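# Focus a camera by turning its lens ring

## Task

Adjust the camera's focus until the ring of dots on the small monitor shrinks to one dot, as small as possible, sitting on the monitor's centre dot. At the end both the camera and the monitor must be upright on the table and pointed about as they were at the start. Release everything and withdraw the gripper. The focus only counts if it stays set without the robot holding anything.

## Robot and tools

Robot: one Doosan M1013 six-joint arm with a Robotiq 2F-140 two-finger gripper. The fingers point along the gripper's +z axis and close along its y axis. end_effector_position is the spot between the pads when closed. Closed fingertips extend about 33 mm past it, open ones about 9 mm. Closing pushes the tips roughly 24 mm further out, so keep that clearance from the table.

Scene frame: origin on the table top under the arm's base. +z is up, +x is forward, +y is to the left when looking along +x. Results give position in metres, orientation as quat wxyz, and linear (m/s) and angular (rad/s) velocities. The reported hand position can be slightly off, more so far from the base.

Cameras: cam_high (896x504) and cam_wrist (504x504). Images come back in that order with each result.

The row. Every motion command is a row of 9 numbers, each from -1 to 1: dx, dy, dz, rx, ry, rz, position, force_limit, speed.
- dx, dy, dz, rx, ry, rz are an offset, not a pose. They are expressed in the gripper's own axes and measured from the gripper's measured pose at the start of the action (for the first action in a call, from the last pose a result showed). 1.0 = 0.6 m or 180 degrees. rx, ry, rz form a single rotation vector.
- position: +1 fully open (140 mm); the pads touch near -0.8; -1 closes until blocked.
- force_limit: -1 about 14 N, 0 about 60 N, +1 about 107 N (for parts up to 40 mm wide).
- speed (finger gap rate): -1 about 30 mm/s, 0 about 140, +1 about 250.
Optionally 6 more numbers (0 to 1) can follow: a stiffness multiplier per arm joint, base to gripper, kept until changed. Without those the arm is rigid and pressing past a contact can trigger a fault.

Tools.
execute_actions(actions): a list of up to 15 actions. Each action is a list of up to 15 rows; each row lasts one step of 1/30 s, and a short list repeats its last row to fill 15 steps (0.5 s). Every row in an action is an offset from that action's start pose, not from the previous row. An empty list just returns state and images. Per step the command is clipped to within 70 mm and 16 degrees of the current pose, so large offsets take several actions.
move(target, speed, stop_force, blocking): drives the gripper in a straight line toward one row (same 9 numbers, offsets from the pose in the latest result showing one). speed is in m/s, 0.002 to 0.5, default 0.25; rotation is capped at twice that in rad/s. A path runs 0.5 to 10 s. Finger values are sent at the start. It does not avoid obstacles, and the gripper may lag or overshoot. stop_force (N, 20 to 80) ends the path when push against the motion rises by that much for 2 steps; then the gripper backs to where it was 2 steps before. Use it only with slow, non-rotating moves, not for moving away from something you press on, and not in the first 0.2 s. blocking=false returns after 0.5 s while the arm keeps going (not allowed with stop_force); then only wait or stop are accepted until a result shows the end. The result adds a move: line: done, off_target, moving, held, fault, or contact (stopped by stop_force, which takes precedence), plus limits (paced = command clipped; held = some steps blocked) and distance to target.
wait(seconds): 0 to 10, lets time pass holding the last command; returns early if a running move finishes.
stop(): brakes a running move; fingers continue.
zoom_image(camera, region): closer view of [x0, y0, x1, y1] pixels from the latest image of cam_high or cam_wrist, at most 504x504.
read_manual(section): licence texts only; no motion.
finished_scene(scene): ends the given scene number and reports success; irreversible. Call it only once the goal is met, holds steadily, and the gripper has released and moved away.

Result lines: Hand target is the pose the controller is heading for. pose unreachable means the clearance check altered or blocked the command. object_status: 0 moving, 1 blocked while opening, 2 blocked while closing (a grip), 3 reached the requested position or pads met. To grasp, send -1 and confirm 2. To squeeze harder while gripping, raise force_limit and change position slightly (e.g. -1 to -0.98). position_measured is in counts: 3 fully open, 230 pads together.

Hazards: a joint torque at its limit (waist, shoulder 302; elbow 142; wrist joints 40 N m) or any external force of 144 N halts the arm for 10 s and discards the rest of the call. Holding loads heats motors; a MOTOR HOT warning precedes an over-temperature brake stop. Random tugs on held parts or nudges to loose items can occur. Avoid dropping things, slamming into them, shoving hard, tipping the camera or monitor, or pushing anything off the table. Approach slowly, turn the focus ring in small steps while checking the monitor in the images, then open and retreat.

Each tool is called after "Call:" as name([rows], argument=value, ...), one row to a line, values as JSON.

## Session

Call:
execute_actions(actions=[])

Scene clock: 0.00 s.
end_effector_position=(+0.7174, -0.6560, +0.2136) position_measured=3 object_status=3 end_effector_quat_wxyz=(-0.069, -0.458, +0.842, -0.276) end_effector_velocity=(-0.000, +0.000, -0.001) end_effector_angular_velocity=(+0.000, +0.000, -0.000)
Joint positions: [-0.623  0.534  1.439 -0.51   0.769  3.352]
Joint velocities: [-0.  0.  0. -0. -0.  0.]
Hand target: +0.717, -0.656, +0.214; -0.069, -0.458, +0.842, -0.276
Joint stiffness scale: [1. 1. 1. 1. 1. 1.]

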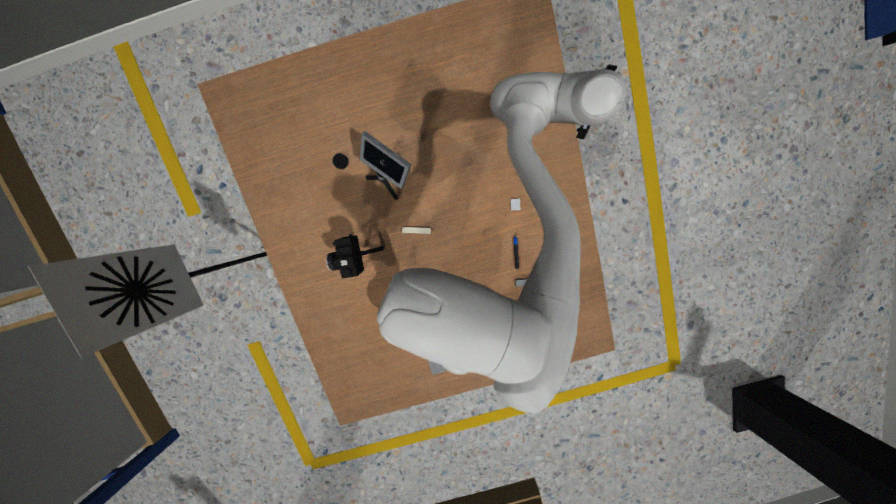

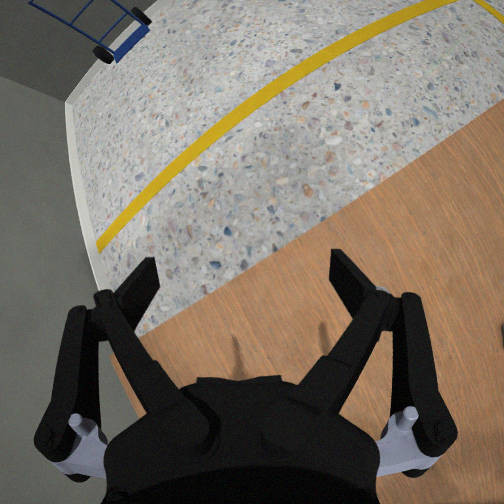

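Call:
zoom_image(camera="cam_high", region=[280, 120, 460, 300])

Region (280, 120, 460, 300) of cam_high's 896x504 image, scaled by 2.800, with more detail than that image has.

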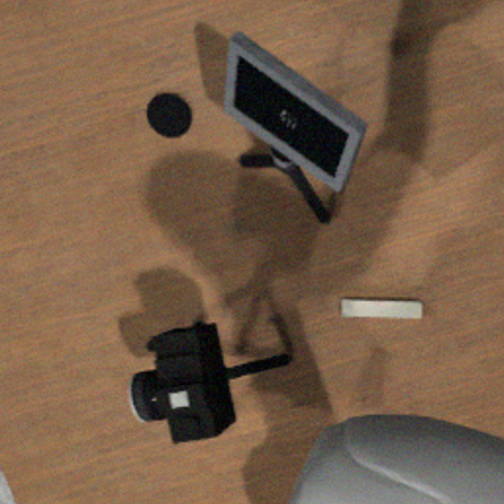

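Call:
move(target=[-0.224,0.48,-0.738,0.0413,-0.2148,-0.627,0.4,-0.8,0], speed=0.4)

Call:
move(target=[-0.156,-0.955,0,-0.5,0,0,0.4,-0.8,0], speed=0.35)

Scene clock: 26.10 s.
end_effector_position=(+0.4994, -0.2021, +0.4151) position_measured=78 object_status=3 end_effector_quat_wxyz=(-0.000, +0.998, -0.059, -0.003) end_effector_velocity=(-0.001, +0.002, +0.001) end_effector_angular_velocity=(+0.002, +0.003, +0.008)
Joint positions: [-0.405 -0.016  1.672 -0.006  1.502  1.248]
Joint velocities: [ 0.002 -0.    -0.001  0.     0.005 -0.006]
Hand target: +0.501, -0.201, +0.420; -0.000, +0.998, -0.055, -0.000
Off the commanded pose: 0.005 m, 1 deg.
Joint stiffness scale: [1. 1. 1. 1. 1. 1.]
move: off_target

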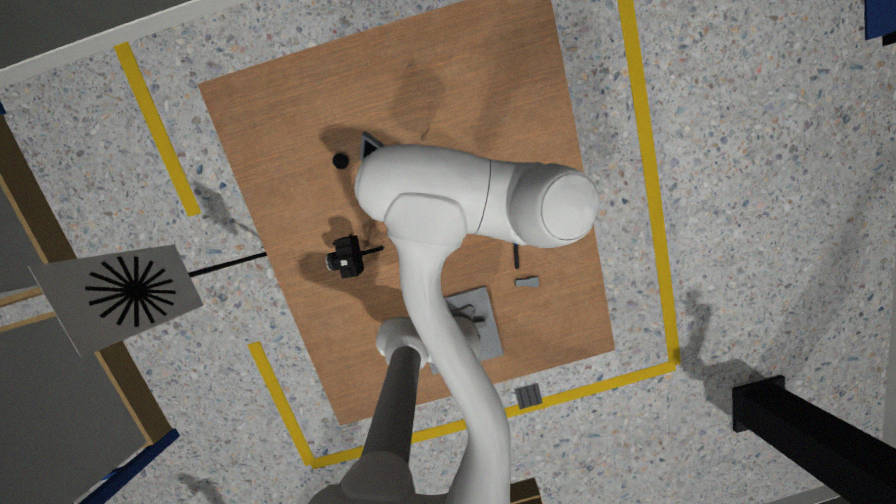

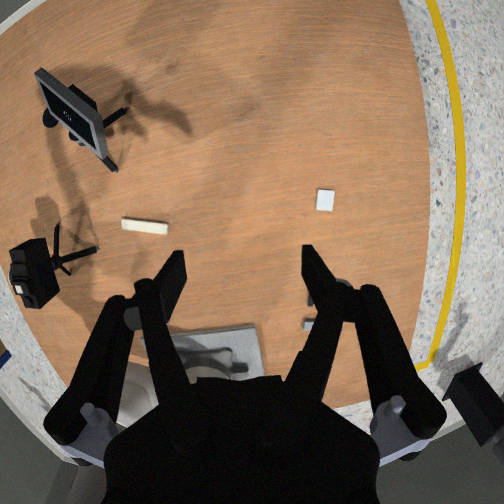

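Scene clock: 28.93 s.
end_effector_position=(+0.4730, +0.3753, +0.4138) position_measured=78 object_status=3 end_effector_quat_wxyz=(+0.704, +0.708, -0.039, -0.046) end_effector_velocity=(+0.001, +0.001, +0.001) end_effector_angular_velocity=(-0.004, +0.001, +0.000)
Joint positions: [ 0.934  0.651  1.389 -0.933  2.43   2.321]
Joint velocities: [ 0.     0.002 -0.002 -0.005  0.003 -0.004]
Hand target: +0.474, +0.378, +0.416; +0.705, +0.707, -0.039, -0.044
Off the commanded pose: 0.003 m, 0 deg.
Joint stiffness scale: [1. 1. 1. 1. 1. 1.]
move: done

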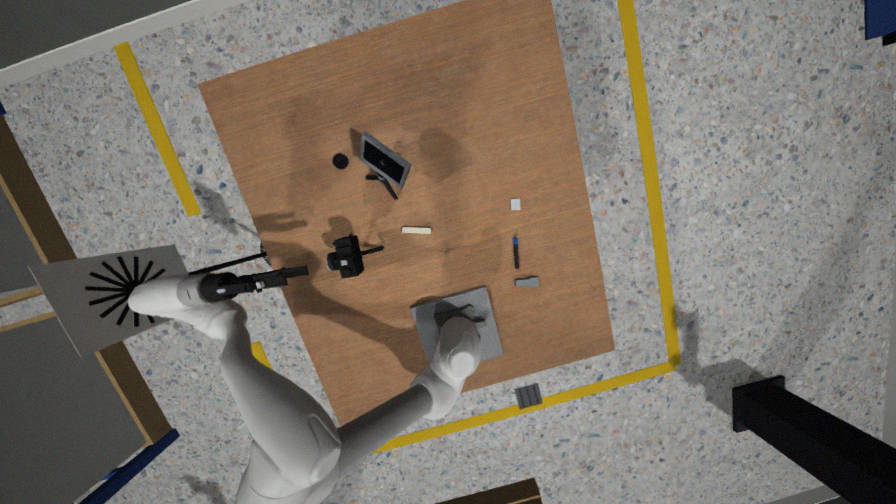

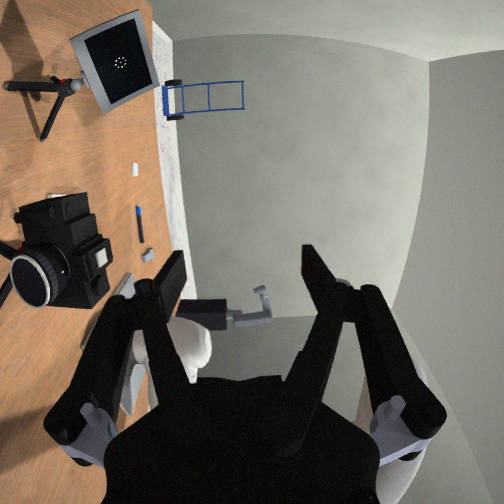

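Call:
move(target=[-0.021,-0.398,-0.115,0,0,0,0.4,-0.8,0], speed=0.25)

Scene clock: 36.23 s.
end_effector_position=(+0.4669, +0.4431, +0.1777) position_measured=78 object_status=3 end_effector_quat_wxyz=(+0.707, +0.704, -0.038, -0.047) end_effector_velocity=(+0.000, +0.001, -0.000) end_effector_angular_velocity=(+0.004, -0.003, -0.001)
Joint positions: [ 0.987  0.941  1.34  -0.7    2.305  2.607]
Joint velocities: [ 0.     0.    -0.004  0.002 -0.001  0.002]
Hand target: +0.466, +0.447, +0.175; +0.704, +0.708, -0.039, -0.046
Off the commanded pose: 0.004 m, 1 deg.
Joint stiffness scale: [1. 1. 1. 1. 1. 1.]
move: off_target

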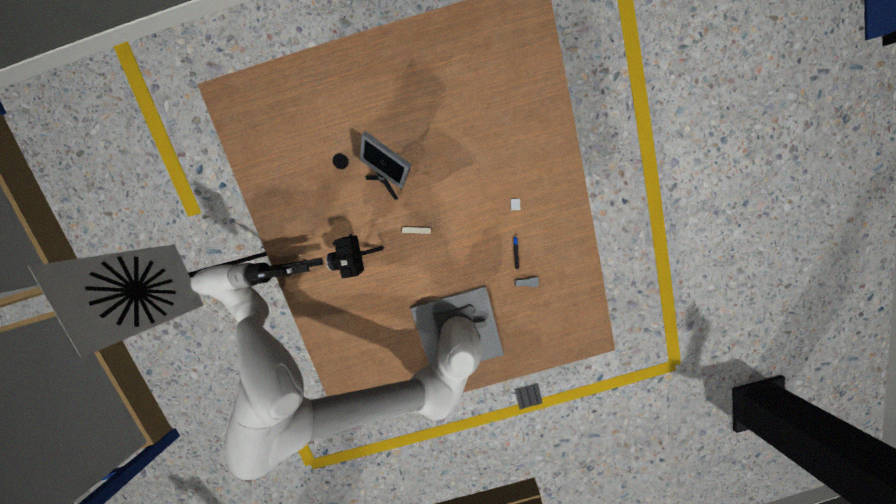

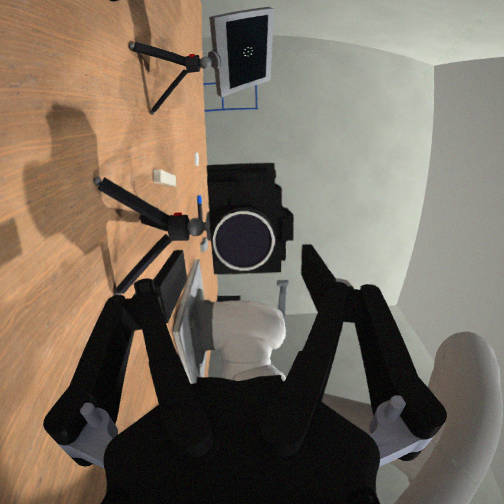

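Call:
move(target=[0.006,0,0.122,0,0,0,0.3,-0.8,0], speed=0.08)

Call:
zoom_image(camera="cam_high", region=[280, 222, 380, 292])

Call:
zoom_image(camera="cam_wrist", region=[215, 0, 295, 80])

Scene clock: 43.23 s.
end_effector_position=(+0.4612, +0.3737, +0.1781) position_measured=91 object_status=3 end_effector_quat_wxyz=(+0.706, +0.705, -0.037, -0.049) end_effector_velocity=(-0.000, -0.001, -0.001) end_effector_angular_velocity=(+0.001, -0.000, +0.001)
Joint positions: [ 0.946  0.868  1.498 -0.7    2.219  2.644]
Joint velocities: [-0.001 -0.001  0.003  0.    -0.003  0.001]
Hand target: +0.462, +0.370, +0.178; +0.707, +0.704, -0.038, -0.047
Off the commanded pose: 0.004 m, 0 deg.
Joint stiffness scale: [1. 1. 1. 1. 1. 1.]
move: off_target

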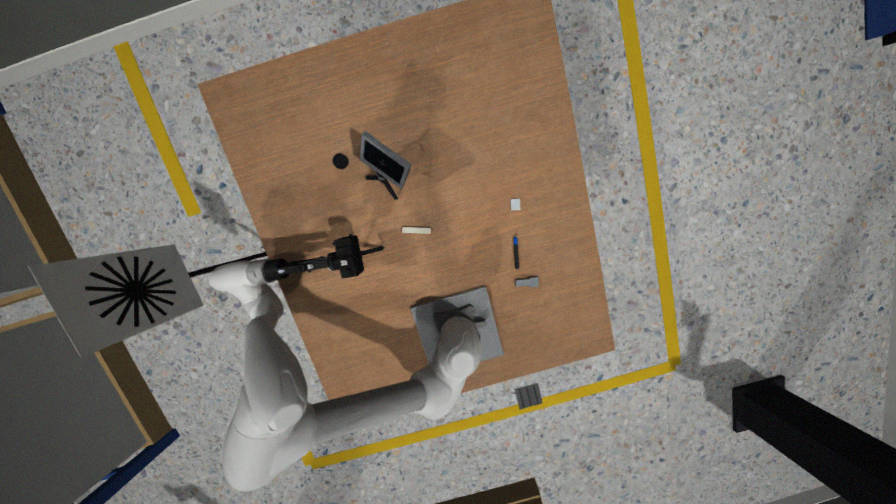

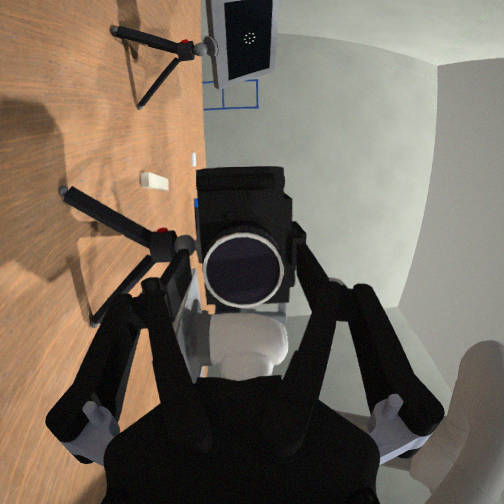

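Region (280, 222, 380, 292) of cam_high's 896x504 image, scaled by 5.040, with more detail than that image has; it fills the top 353 rows of this view, and the rest is white.

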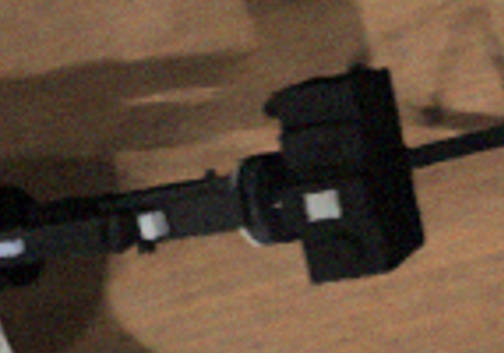

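Region (215, 0, 295, 80) of cam_wrist's 504x504 image, scaled by 6.300, with more detail than that image has.

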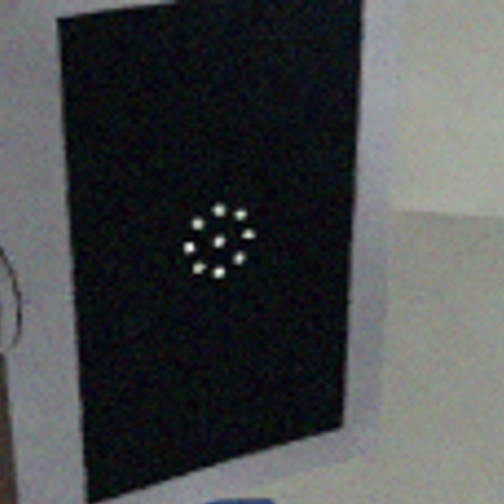

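Call:
move(target=[-0.012,0,0.022,0,0,0,0.3,-0.8,0], speed=0.04)

Scene clock: 46.73 s.
end_effector_position=(+0.4552, +0.3640, +0.1795) position_measured=91 object_status=3 end_effector_quat_wxyz=(+0.707, +0.705, -0.036, -0.047) end_effector_velocity=(-0.001, -0.002, -0.000) end_effector_angular_velocity=(-0.000, +0.000, +0.000)
Joint positions: [ 0.946  0.853  1.528 -0.698  2.207  2.655]
Joint velocities: [-0.    -0.002  0.005  0.001 -0.002  0.002]
Hand target: +0.452, +0.362, +0.178; +0.706, +0.705, -0.037, -0.049
Off the commanded pose: 0.004 m, 0 deg.
Joint stiffness scale: [1. 1. 1. 1. 1. 1.]
move: off_target

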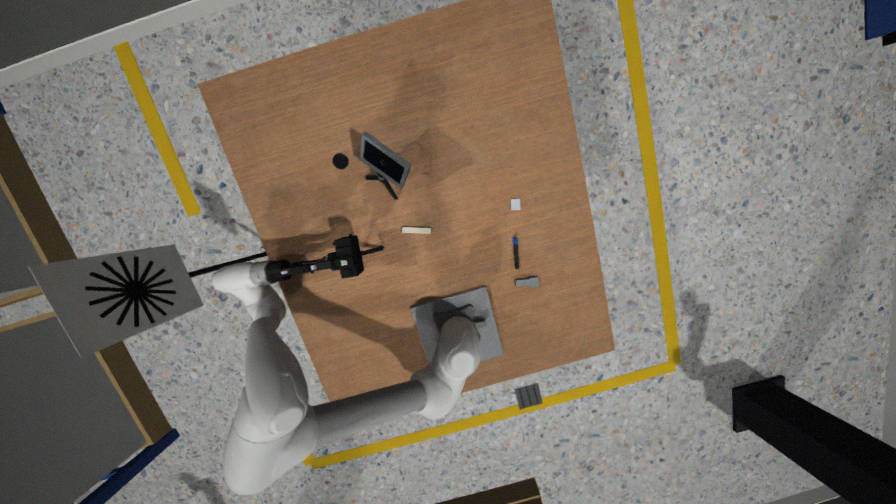

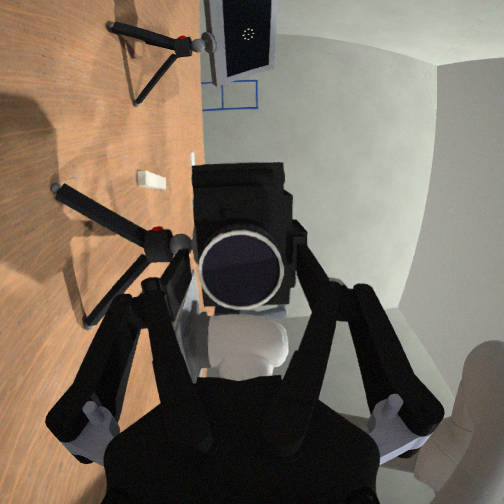

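Call:
move(target=[0,-0.007,0,0,0,0,0.3,-0.8,0], speed=0.03)

Call:
move(target=[0,0,0,0,0,0,-1,-0.8,-0.9])

Call:
move(target=[0,0,0,0,0,0.08,-1,-0.8,-0.9], speed=0.2)

Call:
zoom_image(camera="cam_wrist", region=[160, 0, 240, 80])

Scene clock: 54.40 s.
end_effector_position=(+0.4551, +0.3639, +0.1779) position_measured=91 object_status=3 end_effector_quat_wxyz=(+0.708, +0.704, -0.035, -0.048) end_effector_velocity=(+0.000, +0.000, -0.001) end_effector_angular_velocity=(-0.001, +0.001, -0.000)
Joint positions: [ 0.946  0.855  1.528 -0.698  2.207  2.655]
Joint velocities: [-0.     0.002 -0.    -0.     0.    -0.   ]
Hand target: +0.455, +0.364, +0.175; +0.707, +0.705, -0.036, -0.048
Off the commanded pose: 0.003 m, 0 deg.
Joint stiffness scale: [1. 1. 1. 1. 1. 1.]
move: done

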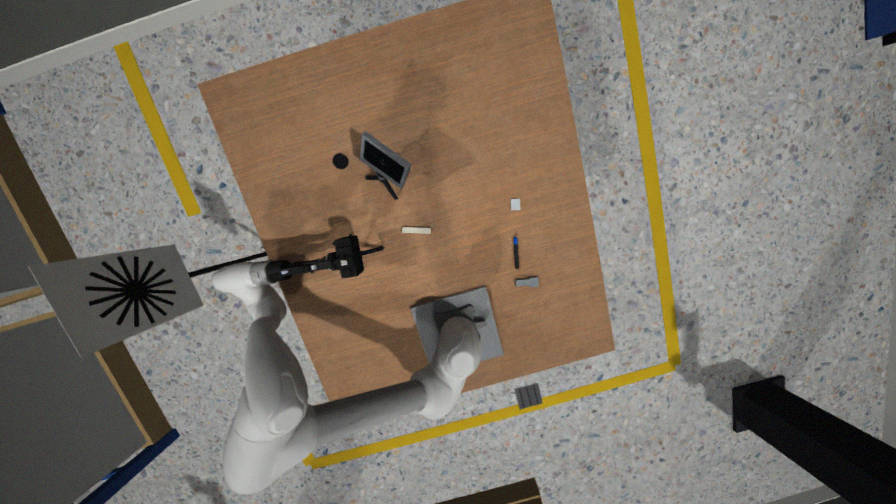

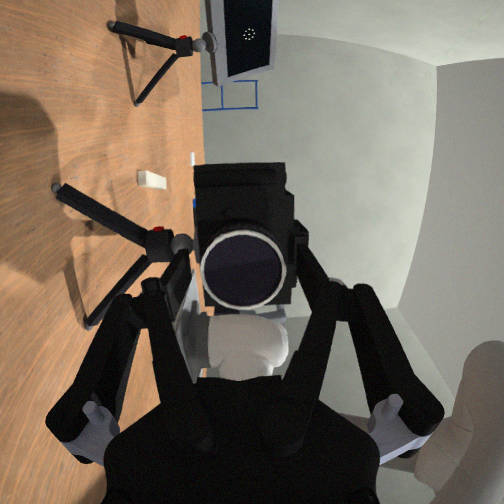

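Scene clock: 55.23 s.
end_effector_position=(+0.4551, +0.3639, +0.1779) position_measured=131 object_status=2 end_effector_quat_wxyz=(+0.708, +0.704, -0.035, -0.048) end_effector_velocity=(+0.000, -0.000, -0.000) end_effector_angular_velocity=(-0.000, -0.001, -0.000)
Joint positions: [ 0.946  0.855  1.528 -0.698  2.207  2.655]
Joint velocities: [-0.001  0.    -0.    -0.    -0.     0.001]
Hand target: +0.455, +0.364, +0.178; +0.708, +0.704, -0.035, -0.048
Off the commanded pose: 0.000 m, 0 deg.
Joint stiffness scale: [1. 1. 1. 1. 1. 1.]
move: done

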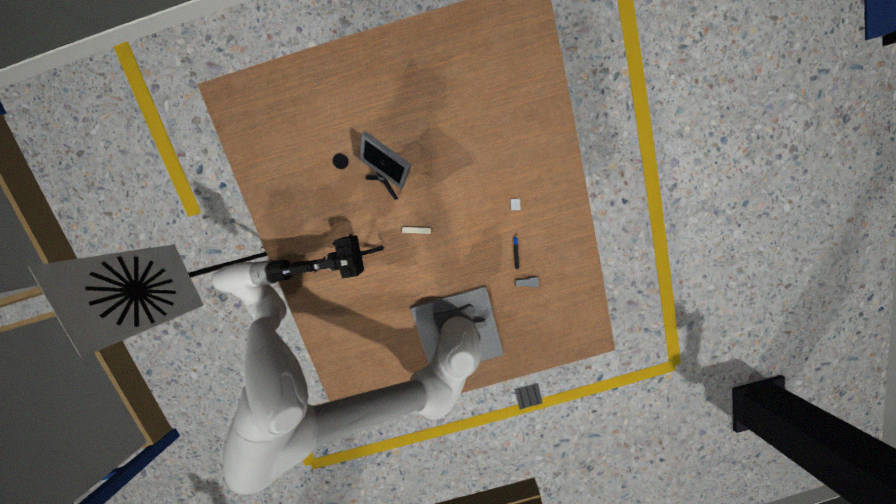

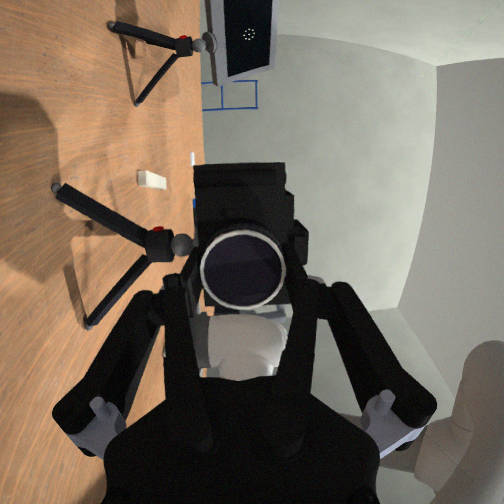

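Scene clock: 56.27 s.
end_effector_position=(+0.4551, +0.3639, +0.1779) position_measured=131 object_status=2 end_effector_quat_wxyz=(+0.708, +0.695, -0.121, +0.039) end_effector_velocity=(-0.000, -0.000, -0.000) end_effector_angular_velocity=(-0.001, -0.012, +0.001)
Joint positions: [ 0.946  0.855  1.528 -0.698  2.207  2.9  ]
Joint velocities: [ 0.    -0.     0.001  0.    -0.001  0.012]
Hand target: +0.455, +0.364, +0.178; +0.708, +0.694, -0.123, +0.041
Off the commanded pose: 0.000 m, 0 deg.
Joint stiffness scale: [1. 1. 1. 1. 1. 1.]
move: done

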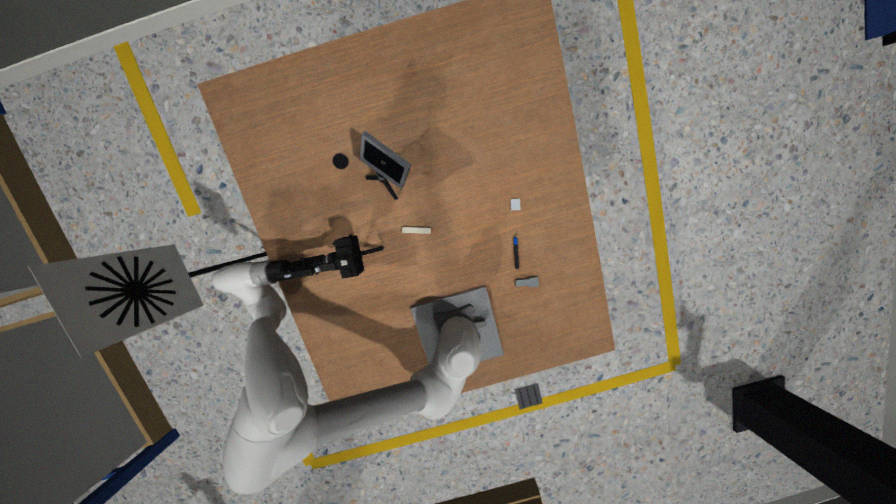

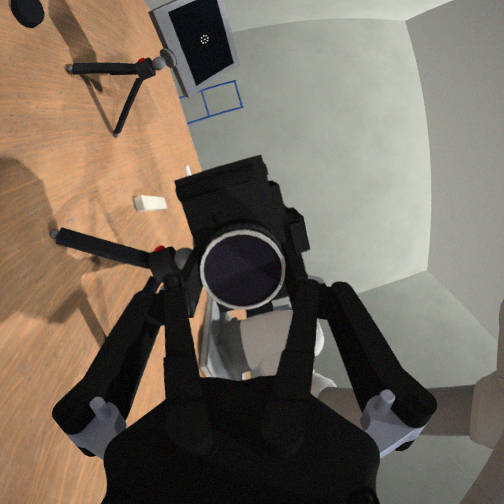

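Region (160, 0, 240, 80) of cam_wrist's 504x504 image, scaled by 6.300, with more detail than that image has.

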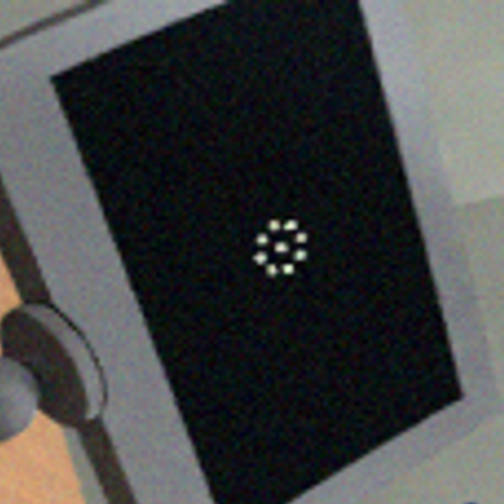

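Call:
move(target=[0,0,0,0,0,0.145,-1,-0.8,-0.9], speed=0.2)

Call:
zoom_image(camera="cam_wrist", region=[90, 35, 170, 115])

Scene clock: 61.47 s.
end_effector_position=(+0.4551, +0.3639, +0.1780) position_measured=131 object_status=2 end_effector_quat_wxyz=(+0.682, +0.650, -0.273, +0.196) end_effector_velocity=(-0.000, -0.000, +0.000) end_effector_angular_velocity=(-0.002, -0.013, -0.000)
Joint positions: [ 0.946  0.855  1.528 -0.698  2.207  3.349]
Joint velocities: [ 0.    -0.     0.     0.     0.     0.013]
Hand target: +0.455, +0.364, +0.178; +0.681, +0.649, -0.275, +0.198
Off the commanded pose: 0.000 m, 0 deg.
Joint stiffness scale: [1. 1. 1. 1. 1. 1.]
move: done

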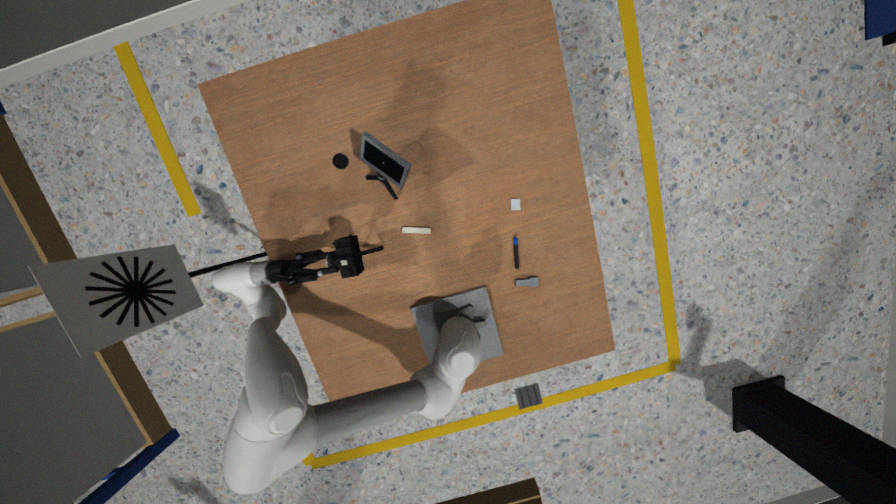

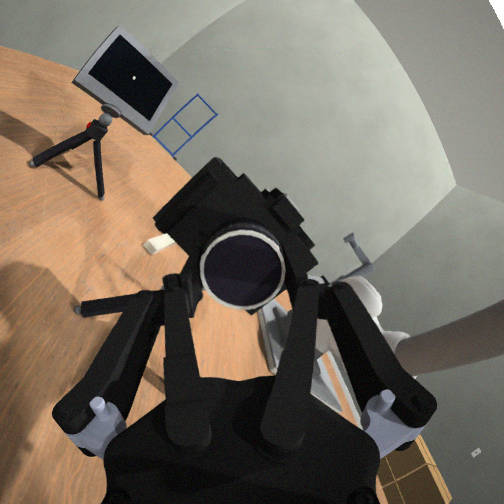

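Region (90, 35, 170, 115) of cam_wrist's 504x504 image, scaled by 6.300, with more detail than that image has.

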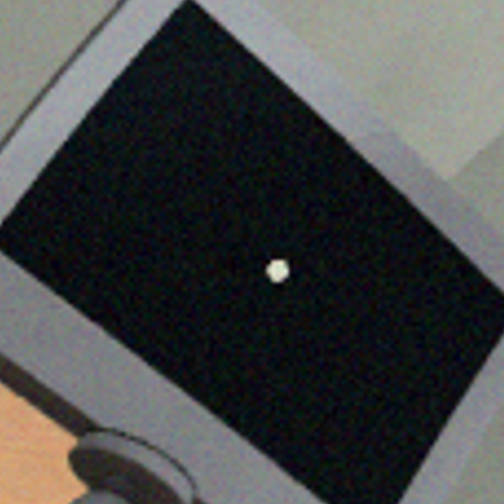

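Call:
move(target=[0,0,0,0,0,0.042,-1,-0.8,-0.9], speed=0.15)

Call:
zoom_image(camera="cam_wrist", region=[90, 70, 140, 120])

Call:
move(target=[0,0,0,0,0,0.012,-1,-0.8,-0.9], speed=0.1)

Call:
zoom_image(camera="cam_wrist", region=[90, 70, 140, 120])

Scene clock: 70.97 s.
end_effector_position=(+0.4551, +0.3639, +0.1780) position_measured=131 object_status=2 end_effector_quat_wxyz=(+0.668, +0.632, -0.313, +0.238) end_effector_velocity=(+0.000, +0.000, +0.001) end_effector_angular_velocity=(+0.001, -0.012, -0.000)
Joint positions: [ 0.946  0.855  1.528 -0.698  2.207  3.475]
Joint velocities: [-0.    -0.001 -0.001  0.    -0.     0.01 ]
Hand target: +0.455, +0.364, +0.178; +0.667, +0.631, -0.315, +0.240
Off the commanded pose: 0.000 m, 0 deg.
Joint stiffness scale: [1. 1. 1. 1. 1. 1.]
move: done

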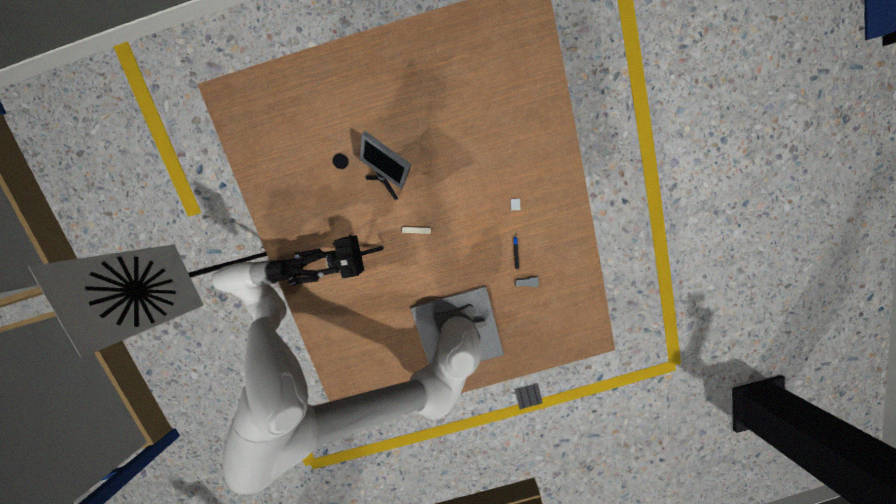

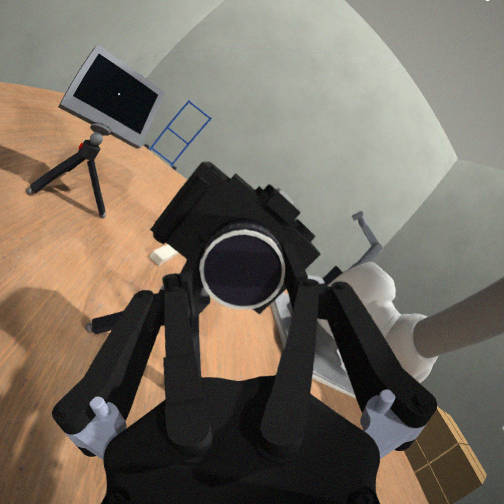

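Region (90, 70, 140, 120) of cam_wrist's 504x504 image, scaled by 10.080, with more detail than that image has.

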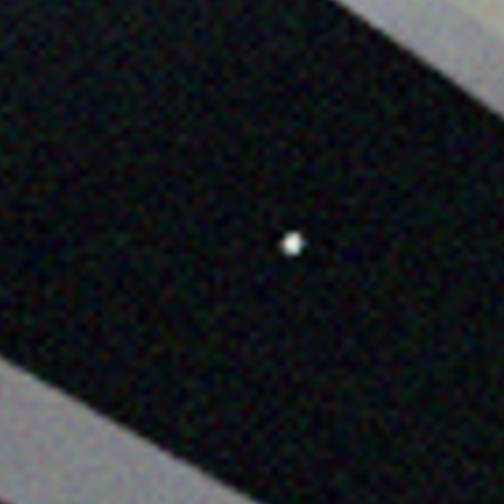

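Scene clock: 71.67 s.
end_effector_position=(+0.4551, +0.3639, +0.1780) position_measured=131 object_status=2 end_effector_quat_wxyz=(+0.664, +0.627, -0.323, +0.249) end_effector_velocity=(+0.000, +0.000, +0.001) end_effector_angular_velocity=(-0.000, -0.008, +0.000)
Joint positions: [ 0.946  0.855  1.528 -0.698  2.207  3.507]
Joint velocities: [ 0.    -0.001 -0.001 -0.     0.     0.007]
Hand target: +0.455, +0.364, +0.178; +0.664, +0.626, -0.325, +0.251
Off the commanded pose: 0.000 m, 0 deg.
Joint stiffness scale: [1. 1. 1. 1. 1. 1.]
move: done

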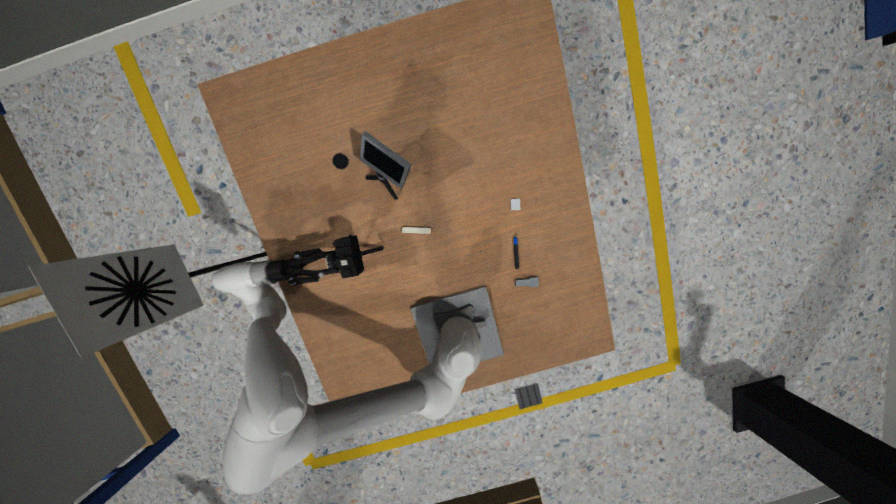

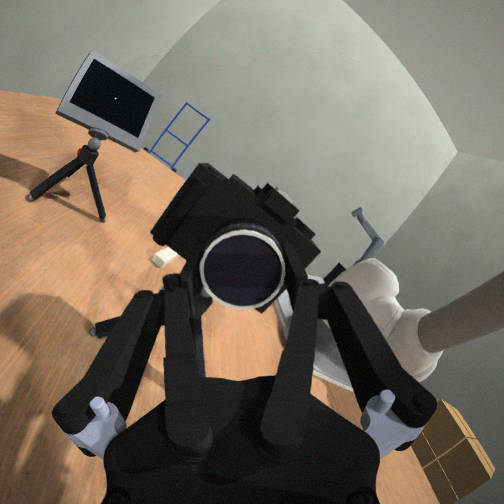

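Region (90, 70, 140, 120) of cam_wrist's 504x504 image, scaled by 10.080, with more detail than that image has.

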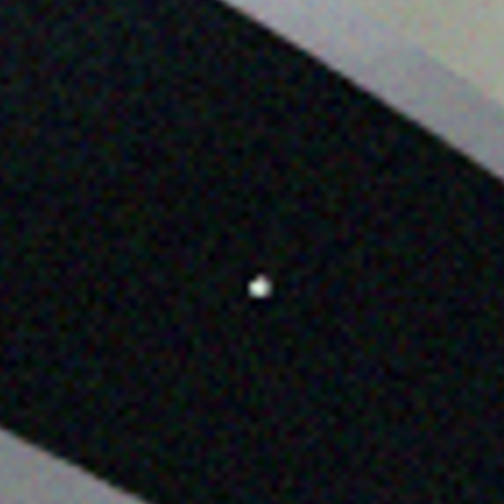

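Call:
move(target=[0,0,0,0,0,0.012,-1,-0.8,-0.9], speed=0.1)

Call:
zoom_image(camera="cam_wrist", region=[85, 80, 135, 130])

Call:
move(target=[0,0,0,0,0,0.012,-1,-0.8,-0.9], speed=0.1)

Call:
zoom_image(camera="cam_wrist", region=[85, 80, 135, 130])

Scene clock: 77.77 s.
end_effector_position=(+0.4551, +0.3639, +0.1780) position_measured=131 object_status=2 end_effector_quat_wxyz=(+0.660, +0.621, -0.333, +0.259) end_effector_velocity=(+0.000, +0.000, +0.001) end_effector_angular_velocity=(+0.001, -0.009, +0.000)
Joint positions: [ 0.946  0.855  1.528 -0.698  2.207  3.539]
Joint velocities: [ 0.    -0.001 -0.001 -0.    -0.     0.007]
Hand target: +0.455, +0.364, +0.178; +0.659, +0.620, -0.335, +0.261
Off the commanded pose: 0.000 m, 0 deg.
Joint stiffness scale: [1. 1. 1. 1. 1. 1.]
move: done

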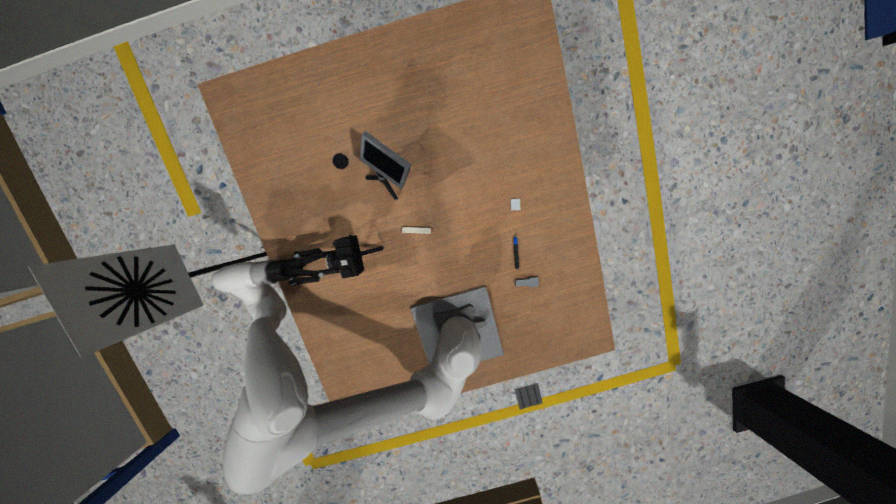

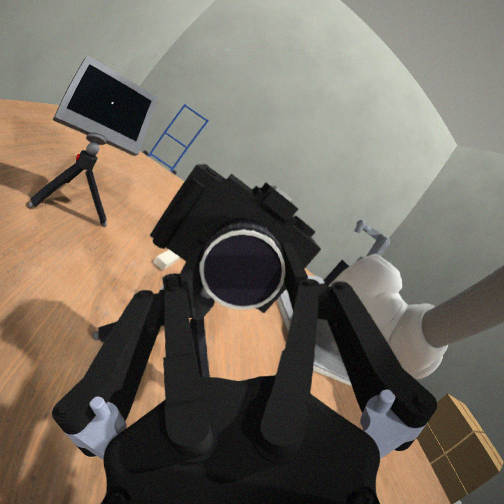

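Region (85, 80, 135, 130) of cam_wrist's 504x504 image, scaled by 10.080, with more detail than that image has.

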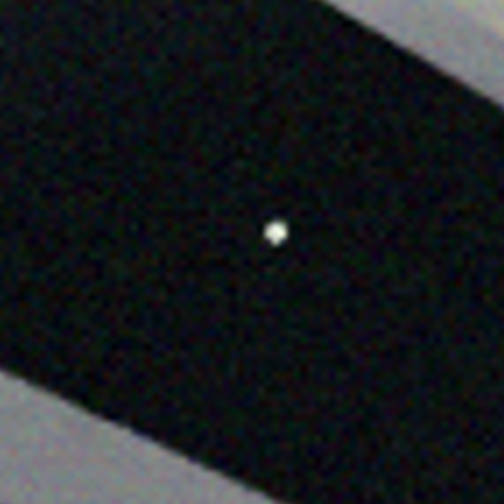

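Scene clock: 78.47 s.
end_effector_position=(+0.4551, +0.3639, +0.1780) position_measured=131 object_status=2 end_effector_quat_wxyz=(+0.656, +0.616, -0.343, +0.270) end_effector_velocity=(-0.000, -0.001, -0.000) end_effector_angular_velocity=(-0.003, -0.007, +0.000)
Joint positions: [ 0.946  0.855  1.528 -0.698  2.207  3.571]
Joint velocities: [-0.    -0.     0.002 -0.    -0.     0.008]
Hand target: +0.455, +0.364, +0.178; +0.655, +0.615, -0.345, +0.272
Off the commanded pose: 0.000 m, 0 deg.
Joint stiffness scale: [1. 1. 1. 1. 1. 1.]
move: done

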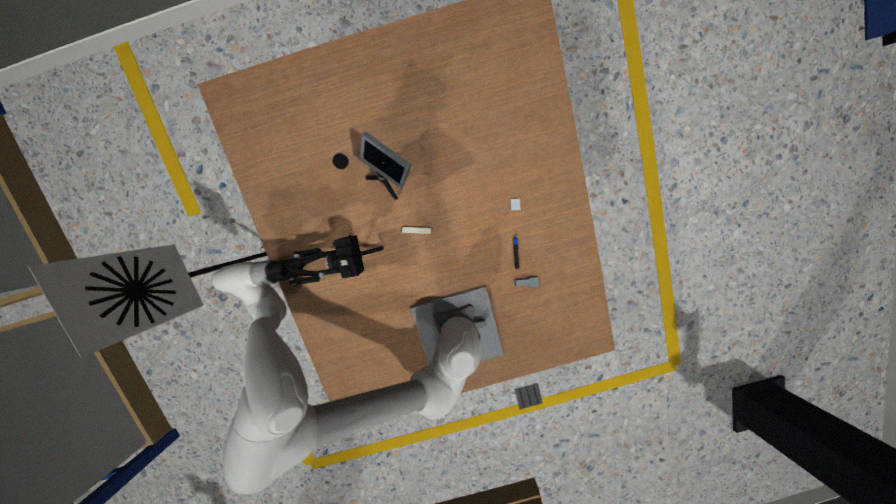

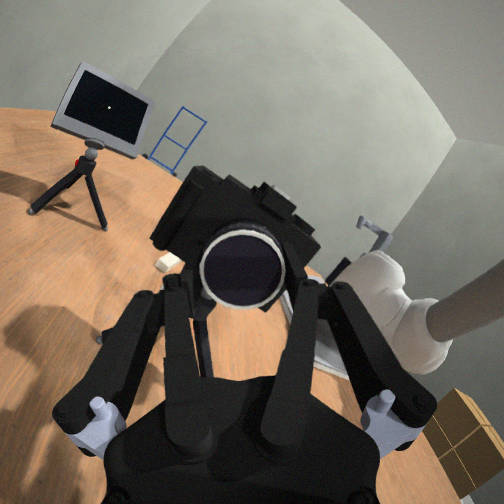

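Region (85, 80, 135, 130) of cam_wrist's 504x504 image, scaled by 10.080, with more detail than that image has.

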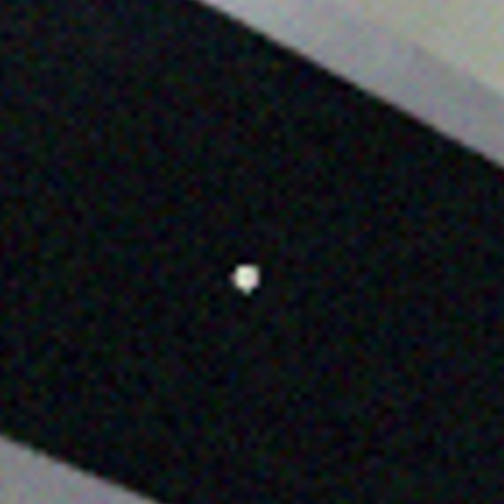

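Call:
move(target=[0,0,0,0,0,-0.0248,-1,-0.8,-0.9], speed=0.1)

Call:
zoom_image(camera="cam_wrist", region=[90, 70, 140, 120])

Call:
move(target=[0,0,0,0,0,0,0.4,-0.8,-0.8])

Call:
zoom_image(camera="cam_wrist", region=[90, 70, 140, 120])

Scene clock: 87.73 s.
end_effector_position=(+0.4551, +0.3639, +0.1780) position_measured=131 object_status=2 end_effector_quat_wxyz=(+0.665, +0.628, -0.321, +0.246) end_effector_velocity=(+0.000, +0.000, +0.001) end_effector_angular_velocity=(+0.002, +0.012, +0.000)
Joint positions: [ 0.946  0.855  1.528 -0.698  2.207  3.499]
Joint velocities: [ 0.    -0.001 -0.    -0.     0.    -0.013]
Hand target: +0.455, +0.364, +0.178; +0.666, +0.629, -0.319, +0.244
Off the commanded pose: 0.000 m, 0 deg.
Joint stiffness scale: [1. 1. 1. 1. 1. 1.]
move: done

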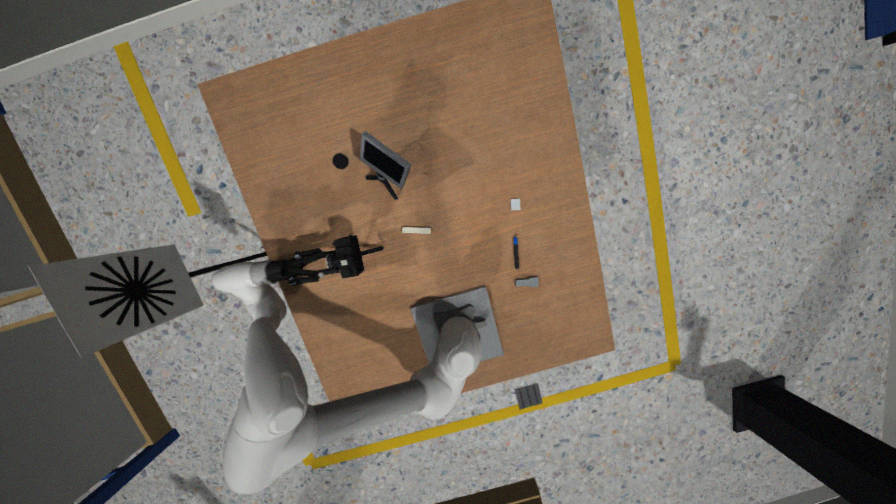

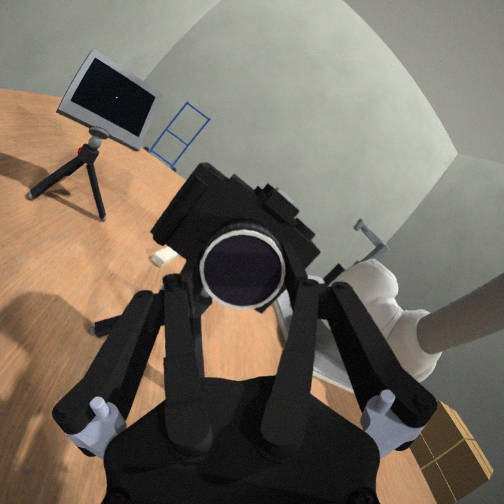

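Region (90, 70, 140, 120) of cam_wrist's 504x504 image, scaled by 10.080, with more detail than that image has.

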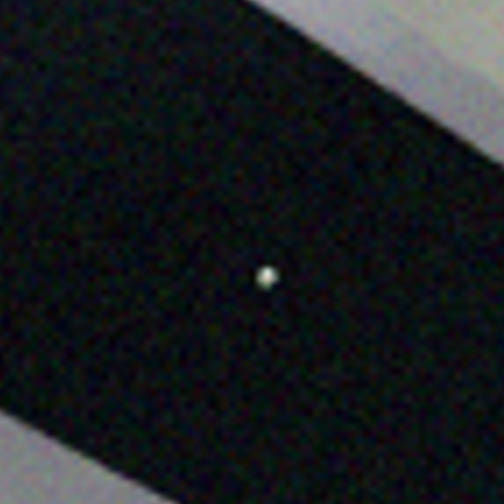

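Scene clock: 88.57 s.
end_effector_position=(+0.4550, +0.3639, +0.1782) position_measured=78 object_status=0 end_effector_quat_wxyz=(+0.665, +0.628, -0.321, +0.246) end_effector_velocity=(+0.000, +0.000, -0.000) end_effector_angular_velocity=(-0.000, -0.000, +0.000)
Joint positions: [ 0.946  0.855  1.528 -0.698  2.208  3.499]
Joint velocities: [-0.  0. -0. -0. -0.  0.]
Hand target: +0.455, +0.364, +0.178; +0.665, +0.628, -0.321, +0.246
Off the commanded pose: 0.000 m, 0 deg.
Joint stiffness scale: [1. 1. 1. 1. 1. 1.]
move: done

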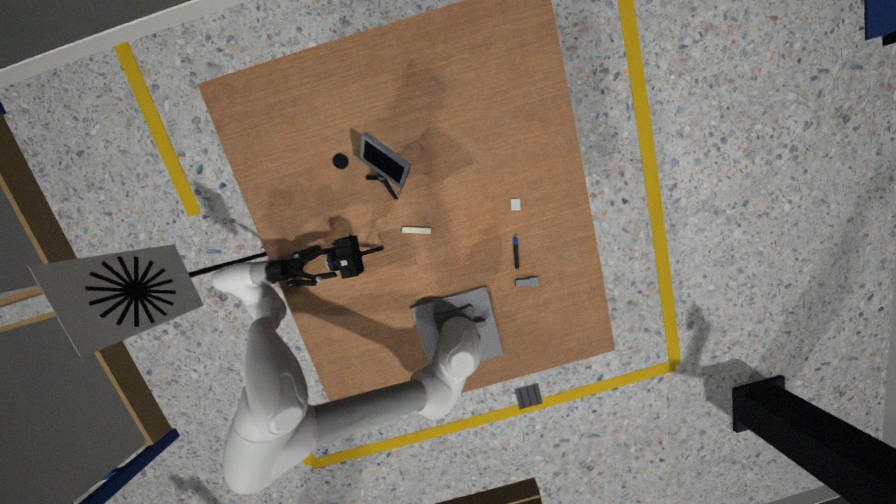

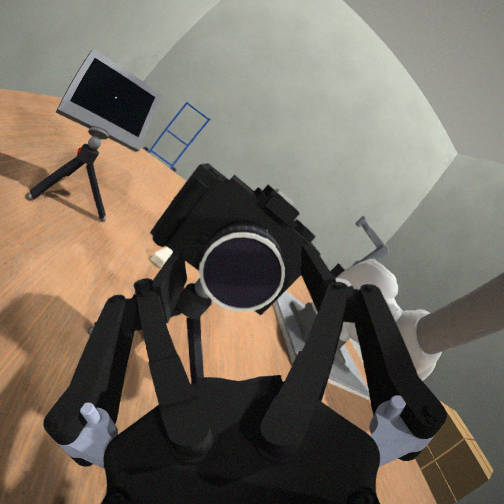

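Region (90, 70, 140, 120) of cam_wrist's 504x504 image, scaled by 10.080, with more detail than that image has.

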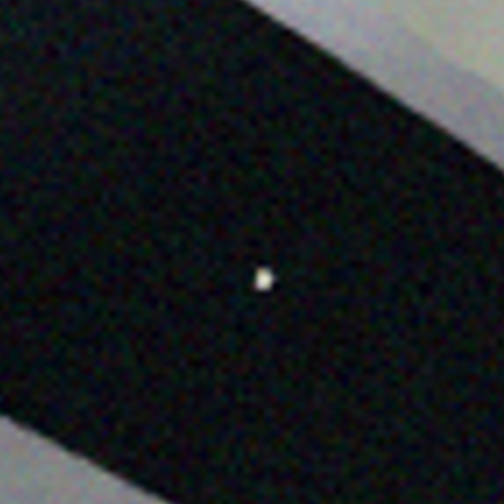

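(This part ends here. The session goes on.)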